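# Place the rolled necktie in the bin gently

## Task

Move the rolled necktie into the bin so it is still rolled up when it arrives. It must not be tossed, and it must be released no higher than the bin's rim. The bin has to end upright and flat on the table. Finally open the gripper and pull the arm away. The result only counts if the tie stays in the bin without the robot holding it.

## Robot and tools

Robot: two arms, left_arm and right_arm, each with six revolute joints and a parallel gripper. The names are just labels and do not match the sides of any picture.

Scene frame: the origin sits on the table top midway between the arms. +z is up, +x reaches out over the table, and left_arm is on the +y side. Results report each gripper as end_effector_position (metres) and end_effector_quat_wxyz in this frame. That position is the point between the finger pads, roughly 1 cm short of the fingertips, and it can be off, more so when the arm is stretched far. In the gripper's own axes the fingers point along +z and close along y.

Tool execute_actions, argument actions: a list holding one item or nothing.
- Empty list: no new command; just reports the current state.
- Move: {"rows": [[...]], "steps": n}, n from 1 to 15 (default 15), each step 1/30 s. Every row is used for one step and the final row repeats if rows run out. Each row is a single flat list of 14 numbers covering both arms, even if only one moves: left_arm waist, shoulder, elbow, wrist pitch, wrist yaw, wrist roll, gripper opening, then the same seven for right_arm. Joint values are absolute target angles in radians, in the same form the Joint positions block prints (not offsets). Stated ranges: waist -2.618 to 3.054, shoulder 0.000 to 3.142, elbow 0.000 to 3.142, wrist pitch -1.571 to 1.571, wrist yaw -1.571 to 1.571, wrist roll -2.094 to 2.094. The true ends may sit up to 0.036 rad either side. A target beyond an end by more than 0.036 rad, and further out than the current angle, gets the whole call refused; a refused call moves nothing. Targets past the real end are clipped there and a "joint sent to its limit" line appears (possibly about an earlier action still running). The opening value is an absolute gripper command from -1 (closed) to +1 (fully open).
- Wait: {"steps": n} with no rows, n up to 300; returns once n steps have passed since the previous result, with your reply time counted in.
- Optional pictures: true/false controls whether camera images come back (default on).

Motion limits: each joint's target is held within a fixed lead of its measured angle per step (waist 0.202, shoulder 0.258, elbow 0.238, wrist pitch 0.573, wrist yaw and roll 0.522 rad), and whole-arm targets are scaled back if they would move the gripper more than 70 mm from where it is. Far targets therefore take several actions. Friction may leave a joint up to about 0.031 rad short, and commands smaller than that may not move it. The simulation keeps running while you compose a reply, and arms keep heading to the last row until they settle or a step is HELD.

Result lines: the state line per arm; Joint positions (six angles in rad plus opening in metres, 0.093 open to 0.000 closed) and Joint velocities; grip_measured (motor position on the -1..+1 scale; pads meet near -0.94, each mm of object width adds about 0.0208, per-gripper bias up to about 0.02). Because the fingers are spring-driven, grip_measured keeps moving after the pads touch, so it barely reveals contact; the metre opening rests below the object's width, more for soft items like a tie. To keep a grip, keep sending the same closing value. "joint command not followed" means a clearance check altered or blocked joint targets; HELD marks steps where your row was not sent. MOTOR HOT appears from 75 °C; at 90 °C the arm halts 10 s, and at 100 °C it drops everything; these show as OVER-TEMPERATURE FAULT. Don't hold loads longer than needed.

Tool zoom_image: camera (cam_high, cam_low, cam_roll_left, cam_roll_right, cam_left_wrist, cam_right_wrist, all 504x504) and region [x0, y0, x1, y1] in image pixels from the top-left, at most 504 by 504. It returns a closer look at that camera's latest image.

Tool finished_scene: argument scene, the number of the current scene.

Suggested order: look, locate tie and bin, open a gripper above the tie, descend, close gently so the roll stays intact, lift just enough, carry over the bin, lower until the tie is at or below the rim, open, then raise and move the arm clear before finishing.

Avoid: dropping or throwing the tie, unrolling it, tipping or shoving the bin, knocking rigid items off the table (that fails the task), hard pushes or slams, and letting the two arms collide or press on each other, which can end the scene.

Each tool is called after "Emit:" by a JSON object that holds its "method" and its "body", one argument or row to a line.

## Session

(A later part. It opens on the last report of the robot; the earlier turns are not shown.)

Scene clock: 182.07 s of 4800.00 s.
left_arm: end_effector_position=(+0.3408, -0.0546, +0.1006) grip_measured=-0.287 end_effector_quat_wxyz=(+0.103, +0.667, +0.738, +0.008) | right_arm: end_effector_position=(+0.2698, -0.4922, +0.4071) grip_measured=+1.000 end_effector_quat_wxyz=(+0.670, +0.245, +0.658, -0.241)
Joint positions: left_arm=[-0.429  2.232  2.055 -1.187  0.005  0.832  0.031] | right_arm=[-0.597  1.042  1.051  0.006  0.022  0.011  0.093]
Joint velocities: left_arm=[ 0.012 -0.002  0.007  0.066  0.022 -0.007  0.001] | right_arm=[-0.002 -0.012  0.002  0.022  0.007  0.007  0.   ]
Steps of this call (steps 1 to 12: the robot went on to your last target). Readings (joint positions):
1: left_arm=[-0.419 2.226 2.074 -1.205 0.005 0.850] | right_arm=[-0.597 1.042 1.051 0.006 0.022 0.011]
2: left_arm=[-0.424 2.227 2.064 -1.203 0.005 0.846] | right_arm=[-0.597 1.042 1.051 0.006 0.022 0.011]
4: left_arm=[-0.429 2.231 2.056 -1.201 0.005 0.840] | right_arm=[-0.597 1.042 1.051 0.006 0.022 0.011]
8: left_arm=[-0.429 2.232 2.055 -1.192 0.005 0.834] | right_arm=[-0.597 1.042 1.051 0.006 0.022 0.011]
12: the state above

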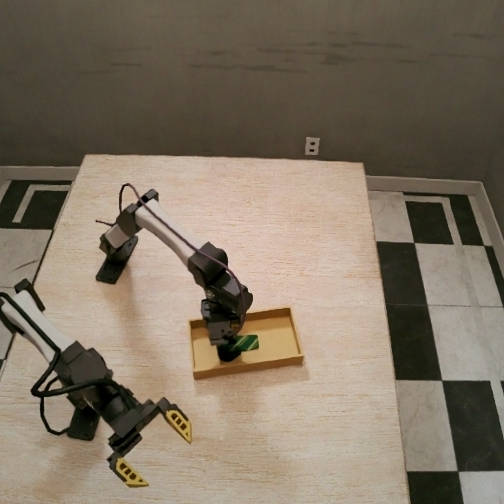

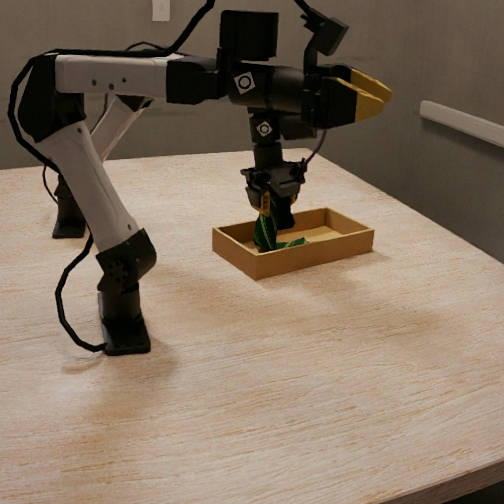

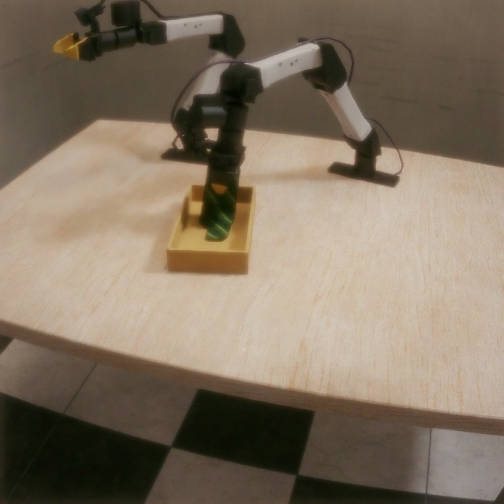

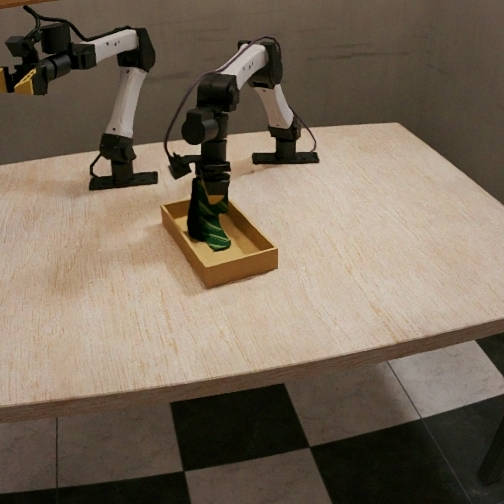

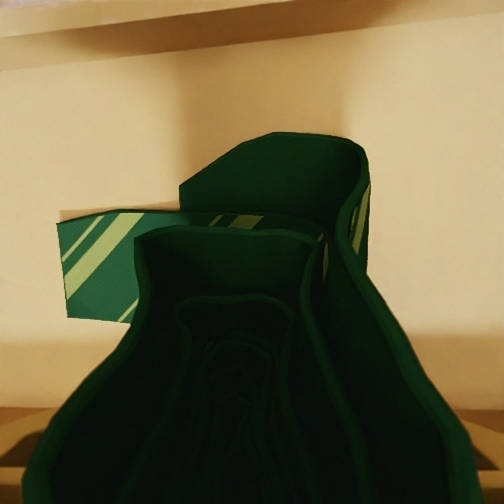

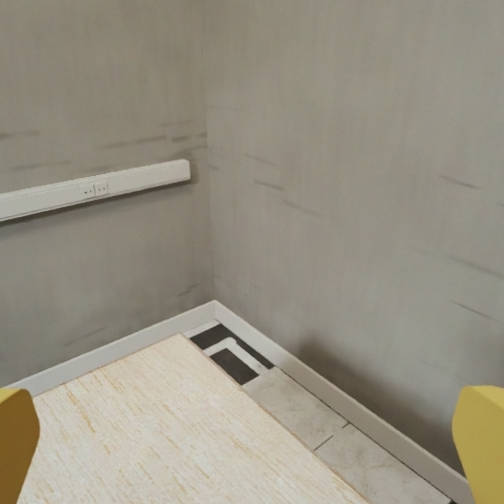

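Good. Go to final.

Emit:
{"method": "execute_actions", "body": {
  "actions": [
    {"rows":[[-0.435,2.245,2.03,-1.175,0,0.82,-0.3,-0.6,1.042,1.051,0.006,0.014,0.011,1],[-0.44,2.25,2.017,-1.165,0,0.82,-0.3,-0.6,1.042,1.051,0.006,0.014,0.011,1],[-0.443,2.25,2.004,-1.157,0,0.815,-0.3,-0.6,1.042,1.051,0.006,0.014,0.011,1],[-0.446,2.255,1.99,-1.15,0,0.81,-0.3,-0.6,1.042,1.051,0.006,0.014,0.011,1],[-0.449,2.255,1.977,-1.14,0,0.81,-0.3,-0.6,1.042,1.051,0.006,0.014,0.011,1],[-0.452,2.26,1.964,-1.13,0,0.805,-0.3,-0.6,1.042,1.051,0.006,0.014,0.011,1],[-0.455,2.26,1.95,-1.12,0,0.8,-0.3,-0.6,1.042,1.051,0.006,0.014,0.011,1],[-0.458,2.265,1.937,-1.11,0,0.8,-0.3,-0.6,1.042,1.051,0.006,0.014,0.011,1],[-0.46,2.27,1.924,-1.1,0,0.795,-0.3,-0.6,1.042,1.051,0.006,0.014,0.011,1],[-0.462,2.27,1.91,-1.09,0,0.79,-0.3,-0.6,1.042,1.051,0.006,0.014,0.011,1],[-0.462,2.275,1.897,-1.08,0,0.79,-0.3,-0.6,1.042,1.051,0.006,0.014,0.011,1],[-0.462,2.28,1.884,-1.075,0,0.79,-0.3,-0.6,1.042,1.051,0.006,0.014,0.011,1],[-0.462,2.28,1.875,-1.07,0,0.79,-0.3,-0.6,1.042,1.051,0.006,0.014,0.011,1]],"steps":15}
  ],
  "pictures": false
}}

Emit:
{"method": "execute_actions", "body": {
  "actions": [
    {"steps":12}
  ]
}}

Emit:
{"method": "zoom_image", "body": {
  "camera": "cam_low",
  "region": [200,110,380,290]
}}

Scene clock: 199.43 s of 4800.00 s.
left_arm: end_effector_position=(+0.3187, -0.0548, +0.0475) grip_measured=-0.287 end_effector_quat_wxyz=(+0.058, +0.668, +0.742, +0.002) | right_arm: end_effector_position=(+0.2698, -0.4922, +0.4071) grip_measured=+1.000 end_effector_quat_wxyz=(+0.670, +0.245, +0.658, -0.241)
Joint positions: left_arm=[-0.458  2.258  1.902 -1.099  0.005  0.8    0.031] | right_arm=[-0.597  1.042  1.051  0.006  0.022  0.011  0.093]
Joint velocities: left_arm=[-0.007  0.139 -0.144  0.11   0.022 -0.022 -0.   ] | right_arm=[ 0.012 -0.007 -0.002 -0.007 -0.022 -0.007  0.   ]
Steps of this call (steps 1 to 30: the robot went on to your last target; steps 31 to 120: nothing new was sent; then 12.87 s passed at rest; steps 121 to 135: all 15 steps of this action). Readings (joint positions):
121: left_arm=[-0.429 2.232 2.055 -1.184 0.005 0.829] | right_arm=[-0.597 1.042 1.051 0.006 0.022 0.011]
122: left_arm=[-0.429 2.232 2.053 -1.183 0.005 0.829] | right_arm=[-0.597 1.042 1.051 0.006 0.022 0.011]
124: left_arm=[-0.430 2.232 2.040 -1.172 0.005 0.825] | right_arm=[-0.597 1.042 1.051 0.006 0.022 0.011]
128: left_arm=[-0.441 2.232 1.986 -1.147 0.005 0.815] | right_arm=[-0.597 1.042 1.051 0.006 0.022 0.011]
135: the state above

Scene clock: 199.83 s of 4800.00 s.
left_arm: end_effector_position=(+0.3196, -0.0558, +0.0472) grip_measured=-0.287 end_effector_quat_wxyz=(+0.061, +0.667, +0.743, +0.001) | right_arm: end_effector_position=(+0.2698, -0.4922, +0.4071) grip_measured=+1.000 end_effector_quat_wxyz=(+0.670, +0.245, +0.658, -0.241)
Joint positions: left_arm=[-0.458  2.259  1.901 -1.092  0.006  0.796  0.031] | right_arm=[-0.597  1.042  1.051  0.006  0.022  0.011  0.093]
Joint velocities: left_arm=[ 0.002 -0.012 -0.007 -0.066 -0.051 -0.022 -0.001] | right_arm=[ 0.012 -0.012  0.002 -0.022 -0.007  0.051  0.   ]
Steps of this call (steps 1 to 12: the robot went on to your last target). Readings (joint positions):
1: left_arm=[-0.458 2.260 1.901 -1.096 0.006 0.798] | right_arm=[-0.597 1.042 1.051 0.006 0.022 0.011]
2: left_arm=[-0.458 2.259 1.901 -1.095 0.006 0.798] | right_arm=[-0.597 1.042 1.051 0.006 0.022 0.011]
4: left_arm=[-0.458 2.259 1.901 -1.092 0.006 0.797] | right_arm=[-0.597 1.042 1.051 0.006 0.022 0.011]
8: left_arm=[-0.458 2.259 1.901 -1.092 0.006 0.796] | right_arm=[-0.597 1.042 1.051 0.006 0.022 0.011]
12: the state above

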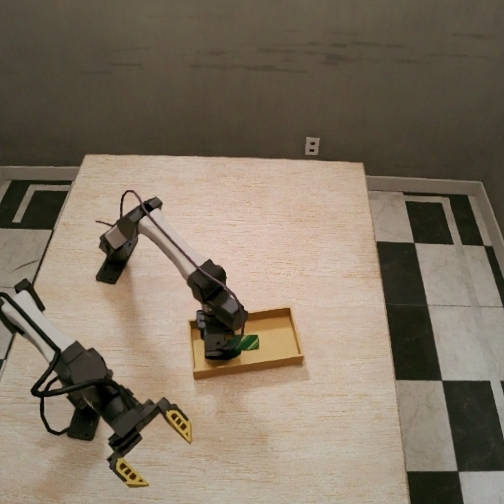

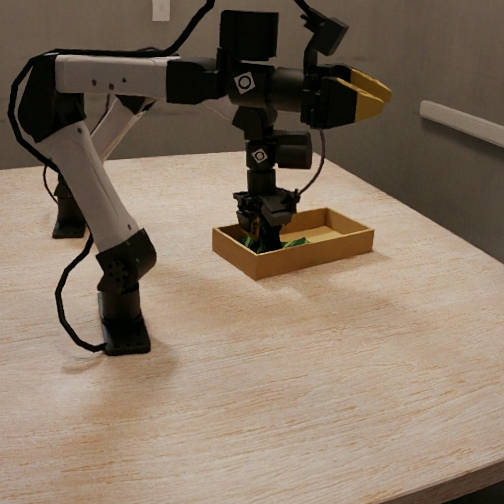

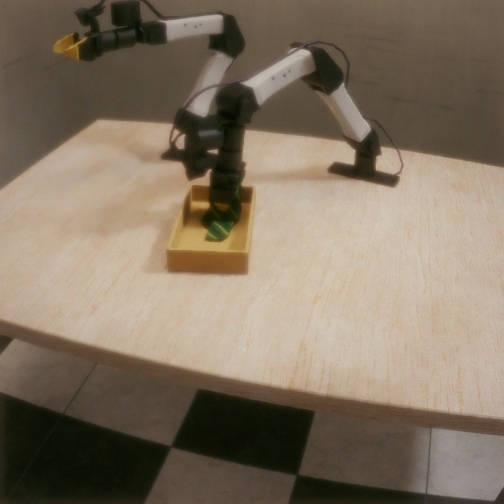

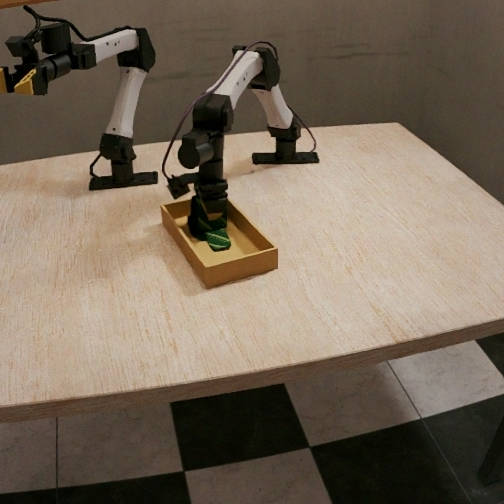

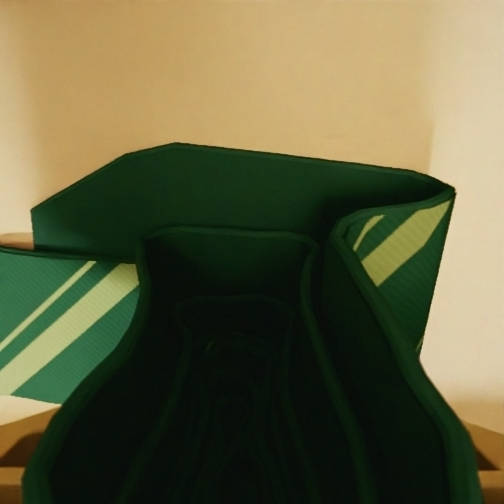

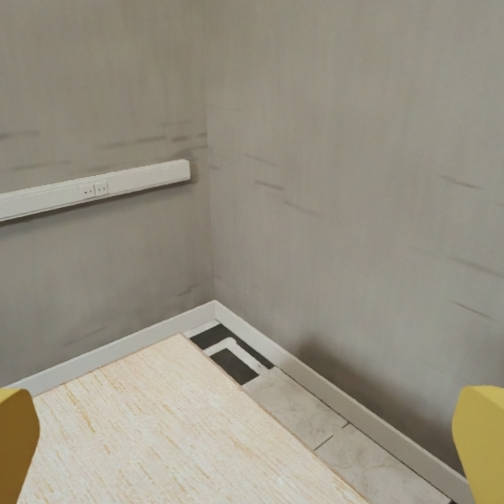

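Region (200, 110, 380, 290) of cam_low's 504x504 image, scaled by 2.800, with more detail than that image has.

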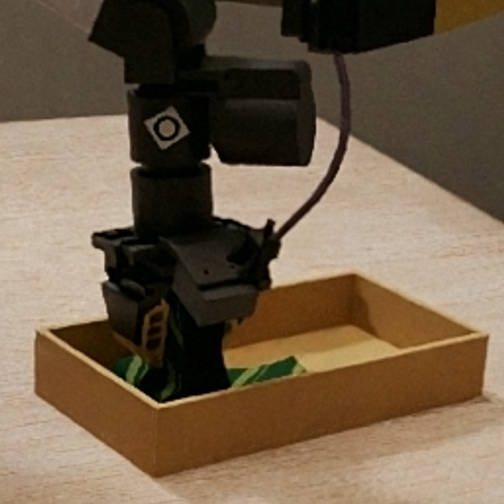

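Seated. Open to 0.7 (away from the end wall) and lift.

Emit:
{"method": "execute_actions", "body": {
  "actions": [
    {"rows":[[-0.458,2.26,1.9,-1.09,0,0.795,-0.2,-0.6,1.042,1.051,0.006,0.014,0.011,1],[-0.458,2.26,1.9,-1.09,0,0.795,-0.1,-0.6,1.042,1.051,0.006,0.014,0.011,1],[-0.458,2.26,1.9,-1.09,0,0.795,0,-0.6,1.042,1.051,0.006,0.014,0.011,1],[-0.458,2.26,1.9,-1.09,0,0.795,0.1,-0.6,1.042,1.051,0.006,0.014,0.011,1],[-0.458,2.26,1.9,-1.09,0,0.795,0.2,-0.6,1.042,1.051,0.006,0.014,0.011,1],[-0.458,2.26,1.9,-1.09,0,0.795,0.3,-0.6,1.042,1.051,0.006,0.014,0.011,1],[-0.458,2.26,1.9,-1.09,0,0.795,0.4,-0.6,1.042,1.051,0.006,0.014,0.011,1],[-0.458,2.26,1.9,-1.09,0,0.795,0.5,-0.6,1.042,1.051,0.006,0.014,0.011,1],[-0.458,2.26,1.9,-1.09,0,0.795,0.6,-0.6,1.042,1.051,0.006,0.014,0.011,1],[-0.458,2.26,1.9,-1.09,0,0.795,0.7,-0.6,1.042,1.051,0.006,0.014,0.011,1]],"steps":13}
  ],
  "pictures": false
}}

Emit:
{"method": "execute_actions", "body": {
  "actions": [
    {"rows":[[-0.458,2.24,1.93,-1.11,0,0.795,0.7,-0.6,1.042,1.051,0.006,0.014,0.011,1],[-0.458,2.235,1.95,-1.125,0,0.795,0.7,-0.6,1.042,1.051,0.006,0.014,0.011,1],[-0.458,2.23,1.97,-1.14,0,0.795,0.7,-0.6,1.042,1.051,0.006,0.014,0.011,1],[-0.458,2.22,1.99,-1.155,0,0.795,0.7,-0.6,1.042,1.051,0.006,0.014,0.011,1],[-0.458,2.21,2.01,-1.17,0,0.795,0.7,-0.6,1.042,1.051,0.006,0.014,0.011,1],[-0.458,2.2,2.03,-1.185,0,0.795,0.7,-0.6,1.042,1.051,0.006,0.014,0.011,1],[-0.458,2.19,2.05,-1.2,0,0.795,0.7,-0.6,1.042,1.051,0.006,0.014,0.011,1],[-0.458,2.17,2.06,-1.21,0,0.795,0.7,-0.6,1.042,1.051,0.006,0.014,0.011,1],[-0.458,2.145,2.06,-1.22,0,0.795,0.7,-0.6,1.042,1.051,0.006,0.014,0.011,1],[-0.458,2.12,2.06,-1.23,0,0.795,0.7,-0.6,1.042,1.051,0.006,0.014,0.011,1],[-0.458,2.09,2.06,-1.24,0,0.795,0.7,-0.6,1.042,1.051,0.006,0.014,0.011,1],[-0.458,2.06,2.06,-1.25,0,0.795,0.7,-0.6,1.042,1.051,0.006,0.014,0.011,1],[-0.458,2.03,2.06,-1.26,0,0.795,0.7,-0.6,1.042,1.051,0.006,0.014,0.011,1],[-0.458,2.0,2.05,-1.27,0,0.795,0.7,-0.6,1.042,1.051,0.006,0.014,0.011,1],[-0.458,1.97,2.04,-1.27,0,0.795,0.7,-0.6,1.042,1.051,0.006,0.014,0.011,1]],"steps":15}
  ],
  "pictures": false
}}

Emit:
{"method": "execute_actions", "body": {
  "actions": [
    {"rows":[[-0.44,1.93,2.01,-1.26,0,0.76,0.7,-0.6,1.042,1.051,0.006,0.014,0.011,1],[-0.41,1.89,1.98,-1.25,0,0.72,0.7,-0.6,1.042,1.051,0.006,0.014,0.011,1],[-0.38,1.85,1.95,-1.24,0,0.68,0.7,-0.6,1.042,1.051,0.006,0.014,0.011,1],[-0.35,1.81,1.91,-1.23,0,0.64,0.7,-0.6,1.042,1.051,0.006,0.014,0.011,1],[-0.32,1.77,1.87,-1.22,0,0.6,0.7,-0.6,1.042,1.051,0.006,0.014,0.011,1],[-0.29,1.73,1.83,-1.21,0,0.56,0.7,-0.6,1.042,1.051,0.006,0.014,0.011,1],[-0.26,1.69,1.79,-1.2,0,0.52,0.7,-0.6,1.042,1.051,0.006,0.014,0.011,1],[-0.23,1.65,1.75,-1.2,0,0.48,0.7,-0.6,1.042,1.051,0.006,0.014,0.011,1],[-0.2,1.61,1.71,-1.2,0,0.44,0.7,-0.6,1.042,1.051,0.006,0.014,0.011,1],[-0.17,1.57,1.67,-1.2,0,0.4,0.7,-0.6,1.042,1.051,0.006,0.014,0.011,1],[-0.14,1.53,1.63,-1.2,0,0.36,0.7,-0.6,1.042,1.051,0.006,0.014,0.011,1],[-0.11,1.49,1.59,-1.2,0,0.32,0.7,-0.6,1.042,1.051,0.006,0.014,0.011,1],[-0.08,1.46,1.56,-1.2,0,0.3,0.7,-0.6,1.042,1.051,0.006,0.014,0.011,1],[-0.06,1.44,1.54,-1.2,0,0.3,0.7,-0.6,1.042,1.051,0.006,0.014,0.011,1]],"steps":15}
  ],
  "pictures": false
}}

Emit:
{"method": "execute_actions", "body": {
  "actions": [
    {"steps":10}
  ]
}}

Emit:
{"method": "zoom_image", "body": {
  "camera": "cam_low",
  "region": [200,110,380,290]
}}

Scene clock: 247.57 s of 4800.00 s.
left_arm: end_effector_position=(+0.3195, -0.0557, +0.0472) grip_measured=+0.698 end_effector_quat_wxyz=(+0.060, +0.667, +0.743, +0.001) | right_arm: end_effector_position=(+0.2698, -0.4922, +0.4071) grip_measured=+1.000 end_effector_quat_wxyz=(+0.670, +0.245, +0.658, -0.241)
Joint positions: left_arm=[-0.458  2.259  1.901 -1.092  0.006  0.795  0.079] | right_arm=[-0.597  1.042  1.051  0.006  0.022  0.011  0.093]
Joint velocities: left_arm=[ 0.007 -0.007 -0.002 -0.007 -0.007 -0.022  0.002] | right_arm=[ 0.017  0.002  0.007 -0.007 -0.022  0.022  0.   ]
Steps of this call (steps 1 to 15: the robot went on to your last target; steps 16 to 110: nothing new was sent; then 43.63 s passed at rest; steps 111 to 123: all 13 steps of this action). Readings (joint positions):
111: left_arm=[-0.458 2.259 1.901 -1.092 0.006 0.795] | right_arm=[-0.597 1.042 1.051 0.006 0.022 0.011]
112: left_arm=[-0.458 2.259 1.901 -1.092 0.006 0.795] | right_arm=[-0.597 1.042 1.051 0.006 0.022 0.011]
114: left_arm=[-0.458 2.259 1.901 -1.092 0.006 0.795] | right_arm=[-0.597 1.042 1.051 0.006 0.022 0.011]
118: left_arm=[-0.458 2.259 1.901 -1.092 0.006 0.795] | right_arm=[-0.597 1.042 1.051 0.006 0.022 0.011]
123: the state above

Scene clock: 248.07 s of 4800.00 s.
left_arm: end_effector_position=(+0.3205, -0.0565, +0.1804) grip_measured=+0.698 end_effector_quat_wxyz=(+0.175, +0.658, +0.733, +0.008) | right_arm: end_effector_position=(+0.2698, -0.4922, +0.4071) grip_measured=+1.000 end_effector_quat_wxyz=(+0.670, +0.245, +0.658, -0.241)
Joint positions: left_arm=[-0.458  2.041  2.037 -1.214  0.006  0.795  0.079] | right_arm=[-0.597  1.042  1.051  0.006  0.022  0.011  0.093]
Joint velocities: left_arm=[ 0.012 -0.955 -0.022 -0.271  0.022 -0.022 -0.001] | right_arm=[ 0.007 -0.017  0.002 -0.022 -0.022 -0.037  0.   ]
Steps of this call (steps 1 to 15: all 15 steps of this action). Readings (joint positions):
1: left_arm=[-0.458 2.259 1.901 -1.092 0.006 0.795] | right_arm=[-0.597 1.042 1.051 0.006 0.022 0.011]
2: left_arm=[-0.458 2.259 1.905 -1.097 0.006 0.795] | right_arm=[-0.597 1.042 1.051 0.006 0.022 0.011]
4: left_arm=[-0.458 2.259 1.928 -1.117 0.006 0.795] | right_arm=[-0.597 1.042 1.051 0.006 0.022 0.011]
8: left_arm=[-0.458 2.232 2.004 -1.155 0.006 0.795] | right_arm=[-0.597 1.042 1.051 0.006 0.022 0.011]
15: the state above

Scene clock: 248.57 s of 4800.00 s.
left_arm: end_effector_position=(+0.2828, +0.1349, +0.2482) grip_measured=+0.699 end_effector_quat_wxyz=(+0.238, +0.328, +0.914, +0.012) | right_arm: end_effector_position=(+0.2698, -0.4922, +0.4071) grip_measured=+1.000 end_effector_quat_wxyz=(+0.670, +0.245, +0.658, -0.241)
Joint positions: left_arm=[-0.082  1.477  1.588 -1.2    0.001  0.397  0.079] | right_arm=[-0.597  1.042  1.051  0.006  0.022  0.011  0.093]
Joint velocities: left_arm=[ 0.554 -0.647 -0.584 -0.212 -0.081 -0.637  0.   ] | right_arm=[ 0.012 -0.002 -0.012 -0.007 -0.081  0.022  0.   ]
Steps of this call (steps 1 to 15: all 15 steps of this action). Readings (joint positions):
1: left_arm=[-0.457 2.007 2.037 -1.221 0.006 0.792] | right_arm=[-0.597 1.042 1.051 0.006 0.022 0.011]
2: left_arm=[-0.453 1.972 2.032 -1.223 0.007 0.781] | right_arm=[-0.597 1.042 1.051 0.006 0.022 0.011]
4: left_arm=[-0.426 1.889 1.995 -1.217 0.008 0.743] | right_arm=[-0.597 1.042 1.051 0.006 0.022 0.011]
8: left_arm=[-0.292 1.717 1.855 -1.199 0.008 0.627] | right_arm=[-0.597 1.042 1.051 0.006 0.022 0.011]
15: the state above

Scene clock: 248.90 s of 4800.00 s.
left_arm: end_effector_position=(+0.2773, +0.1447, +0.2511) grip_measured=+0.699 end_effector_quat_wxyz=(+0.242, +0.279, +0.929, +0.006) | right_arm: end_effector_position=(+0.2698, -0.4922, +0.4071) grip_measured=+1.000 end_effector_quat_wxyz=(+0.670, +0.245, +0.658, -0.241)
Joint positions: left_arm=[-0.06   1.446  1.569 -1.206 -0.001  0.315  0.079] | right_arm=[-0.597  1.042  1.051  0.006  0.022  0.011  0.093]
Joint velocities: left_arm=[ 0.002  0.012  0.002 -0.066 -0.11  -0.081 -0.001] | right_arm=[ 0.012 -0.007 -0.012 -0.007  0.022 -0.051  0.   ]
Steps of this call (steps 1 to 10: the robot went on to your last target). Readings (joint positions):
1: left_arm=[-0.068 1.460 1.575 -1.207 -0.001 0.378] | right_arm=[-0.597 1.042 1.051 0.006 0.022 0.011]
2: left_arm=[-0.061 1.451 1.570 -1.209 -0.001 0.363] | right_arm=[-0.597 1.042 1.051 0.006 0.022 0.011]
4: left_arm=[-0.060 1.446 1.569 -1.208 -0.001 0.342] | right_arm=[-0.597 1.042 1.051 0.006 0.022 0.011]
8: left_arm=[-0.060 1.446 1.569 -1.207 -0.001 0.320] | right_arm=[-0.597 1.042 1.051 0.006 0.022 0.011]
10: the state above

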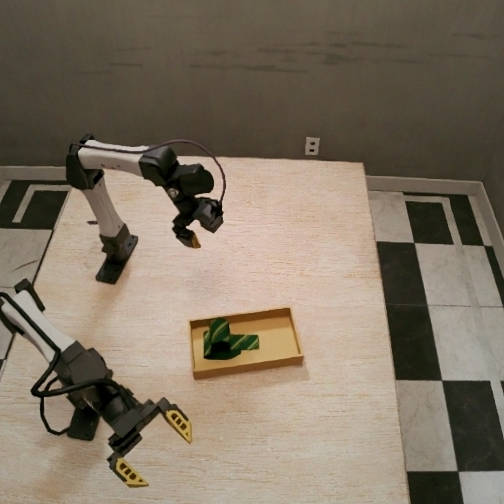

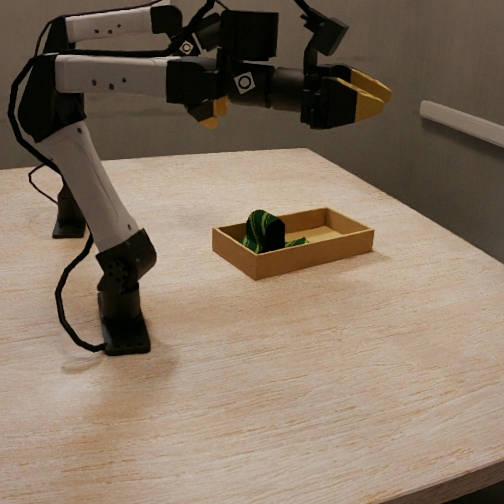

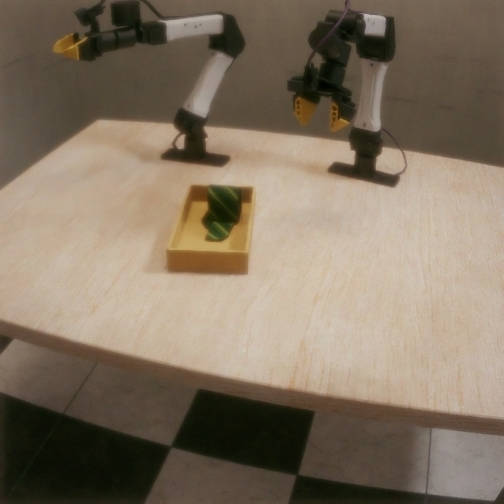

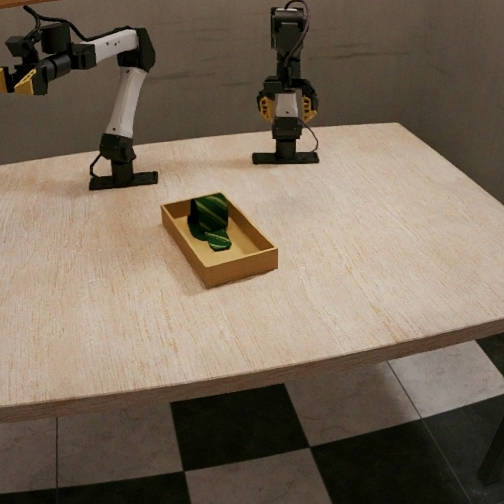

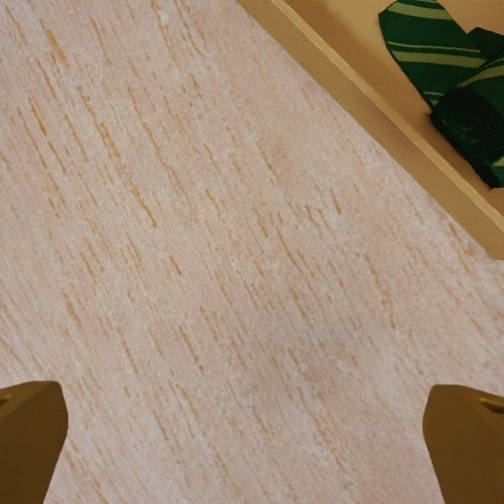

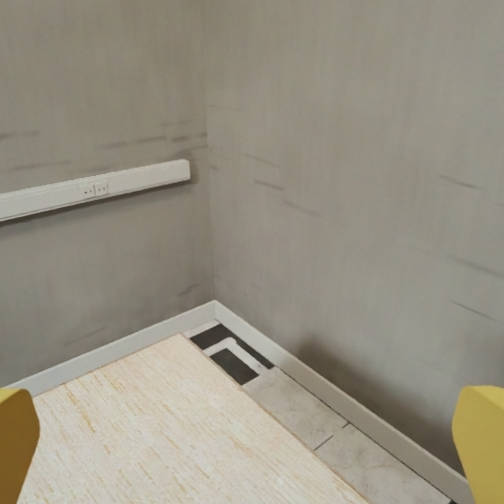

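Region (200, 110, 380, 290) of cam_low's 504x504 image, scaled by 2.800, with more detail than that image has.

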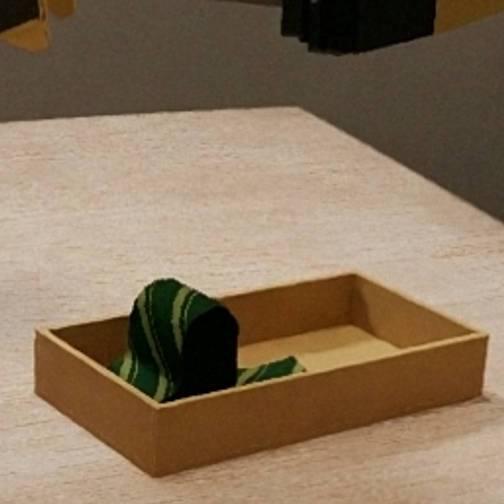

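Emit:
{"method": "finished_scene", "body": {
  "scene": 2
}}

The scene is finished: the task was done.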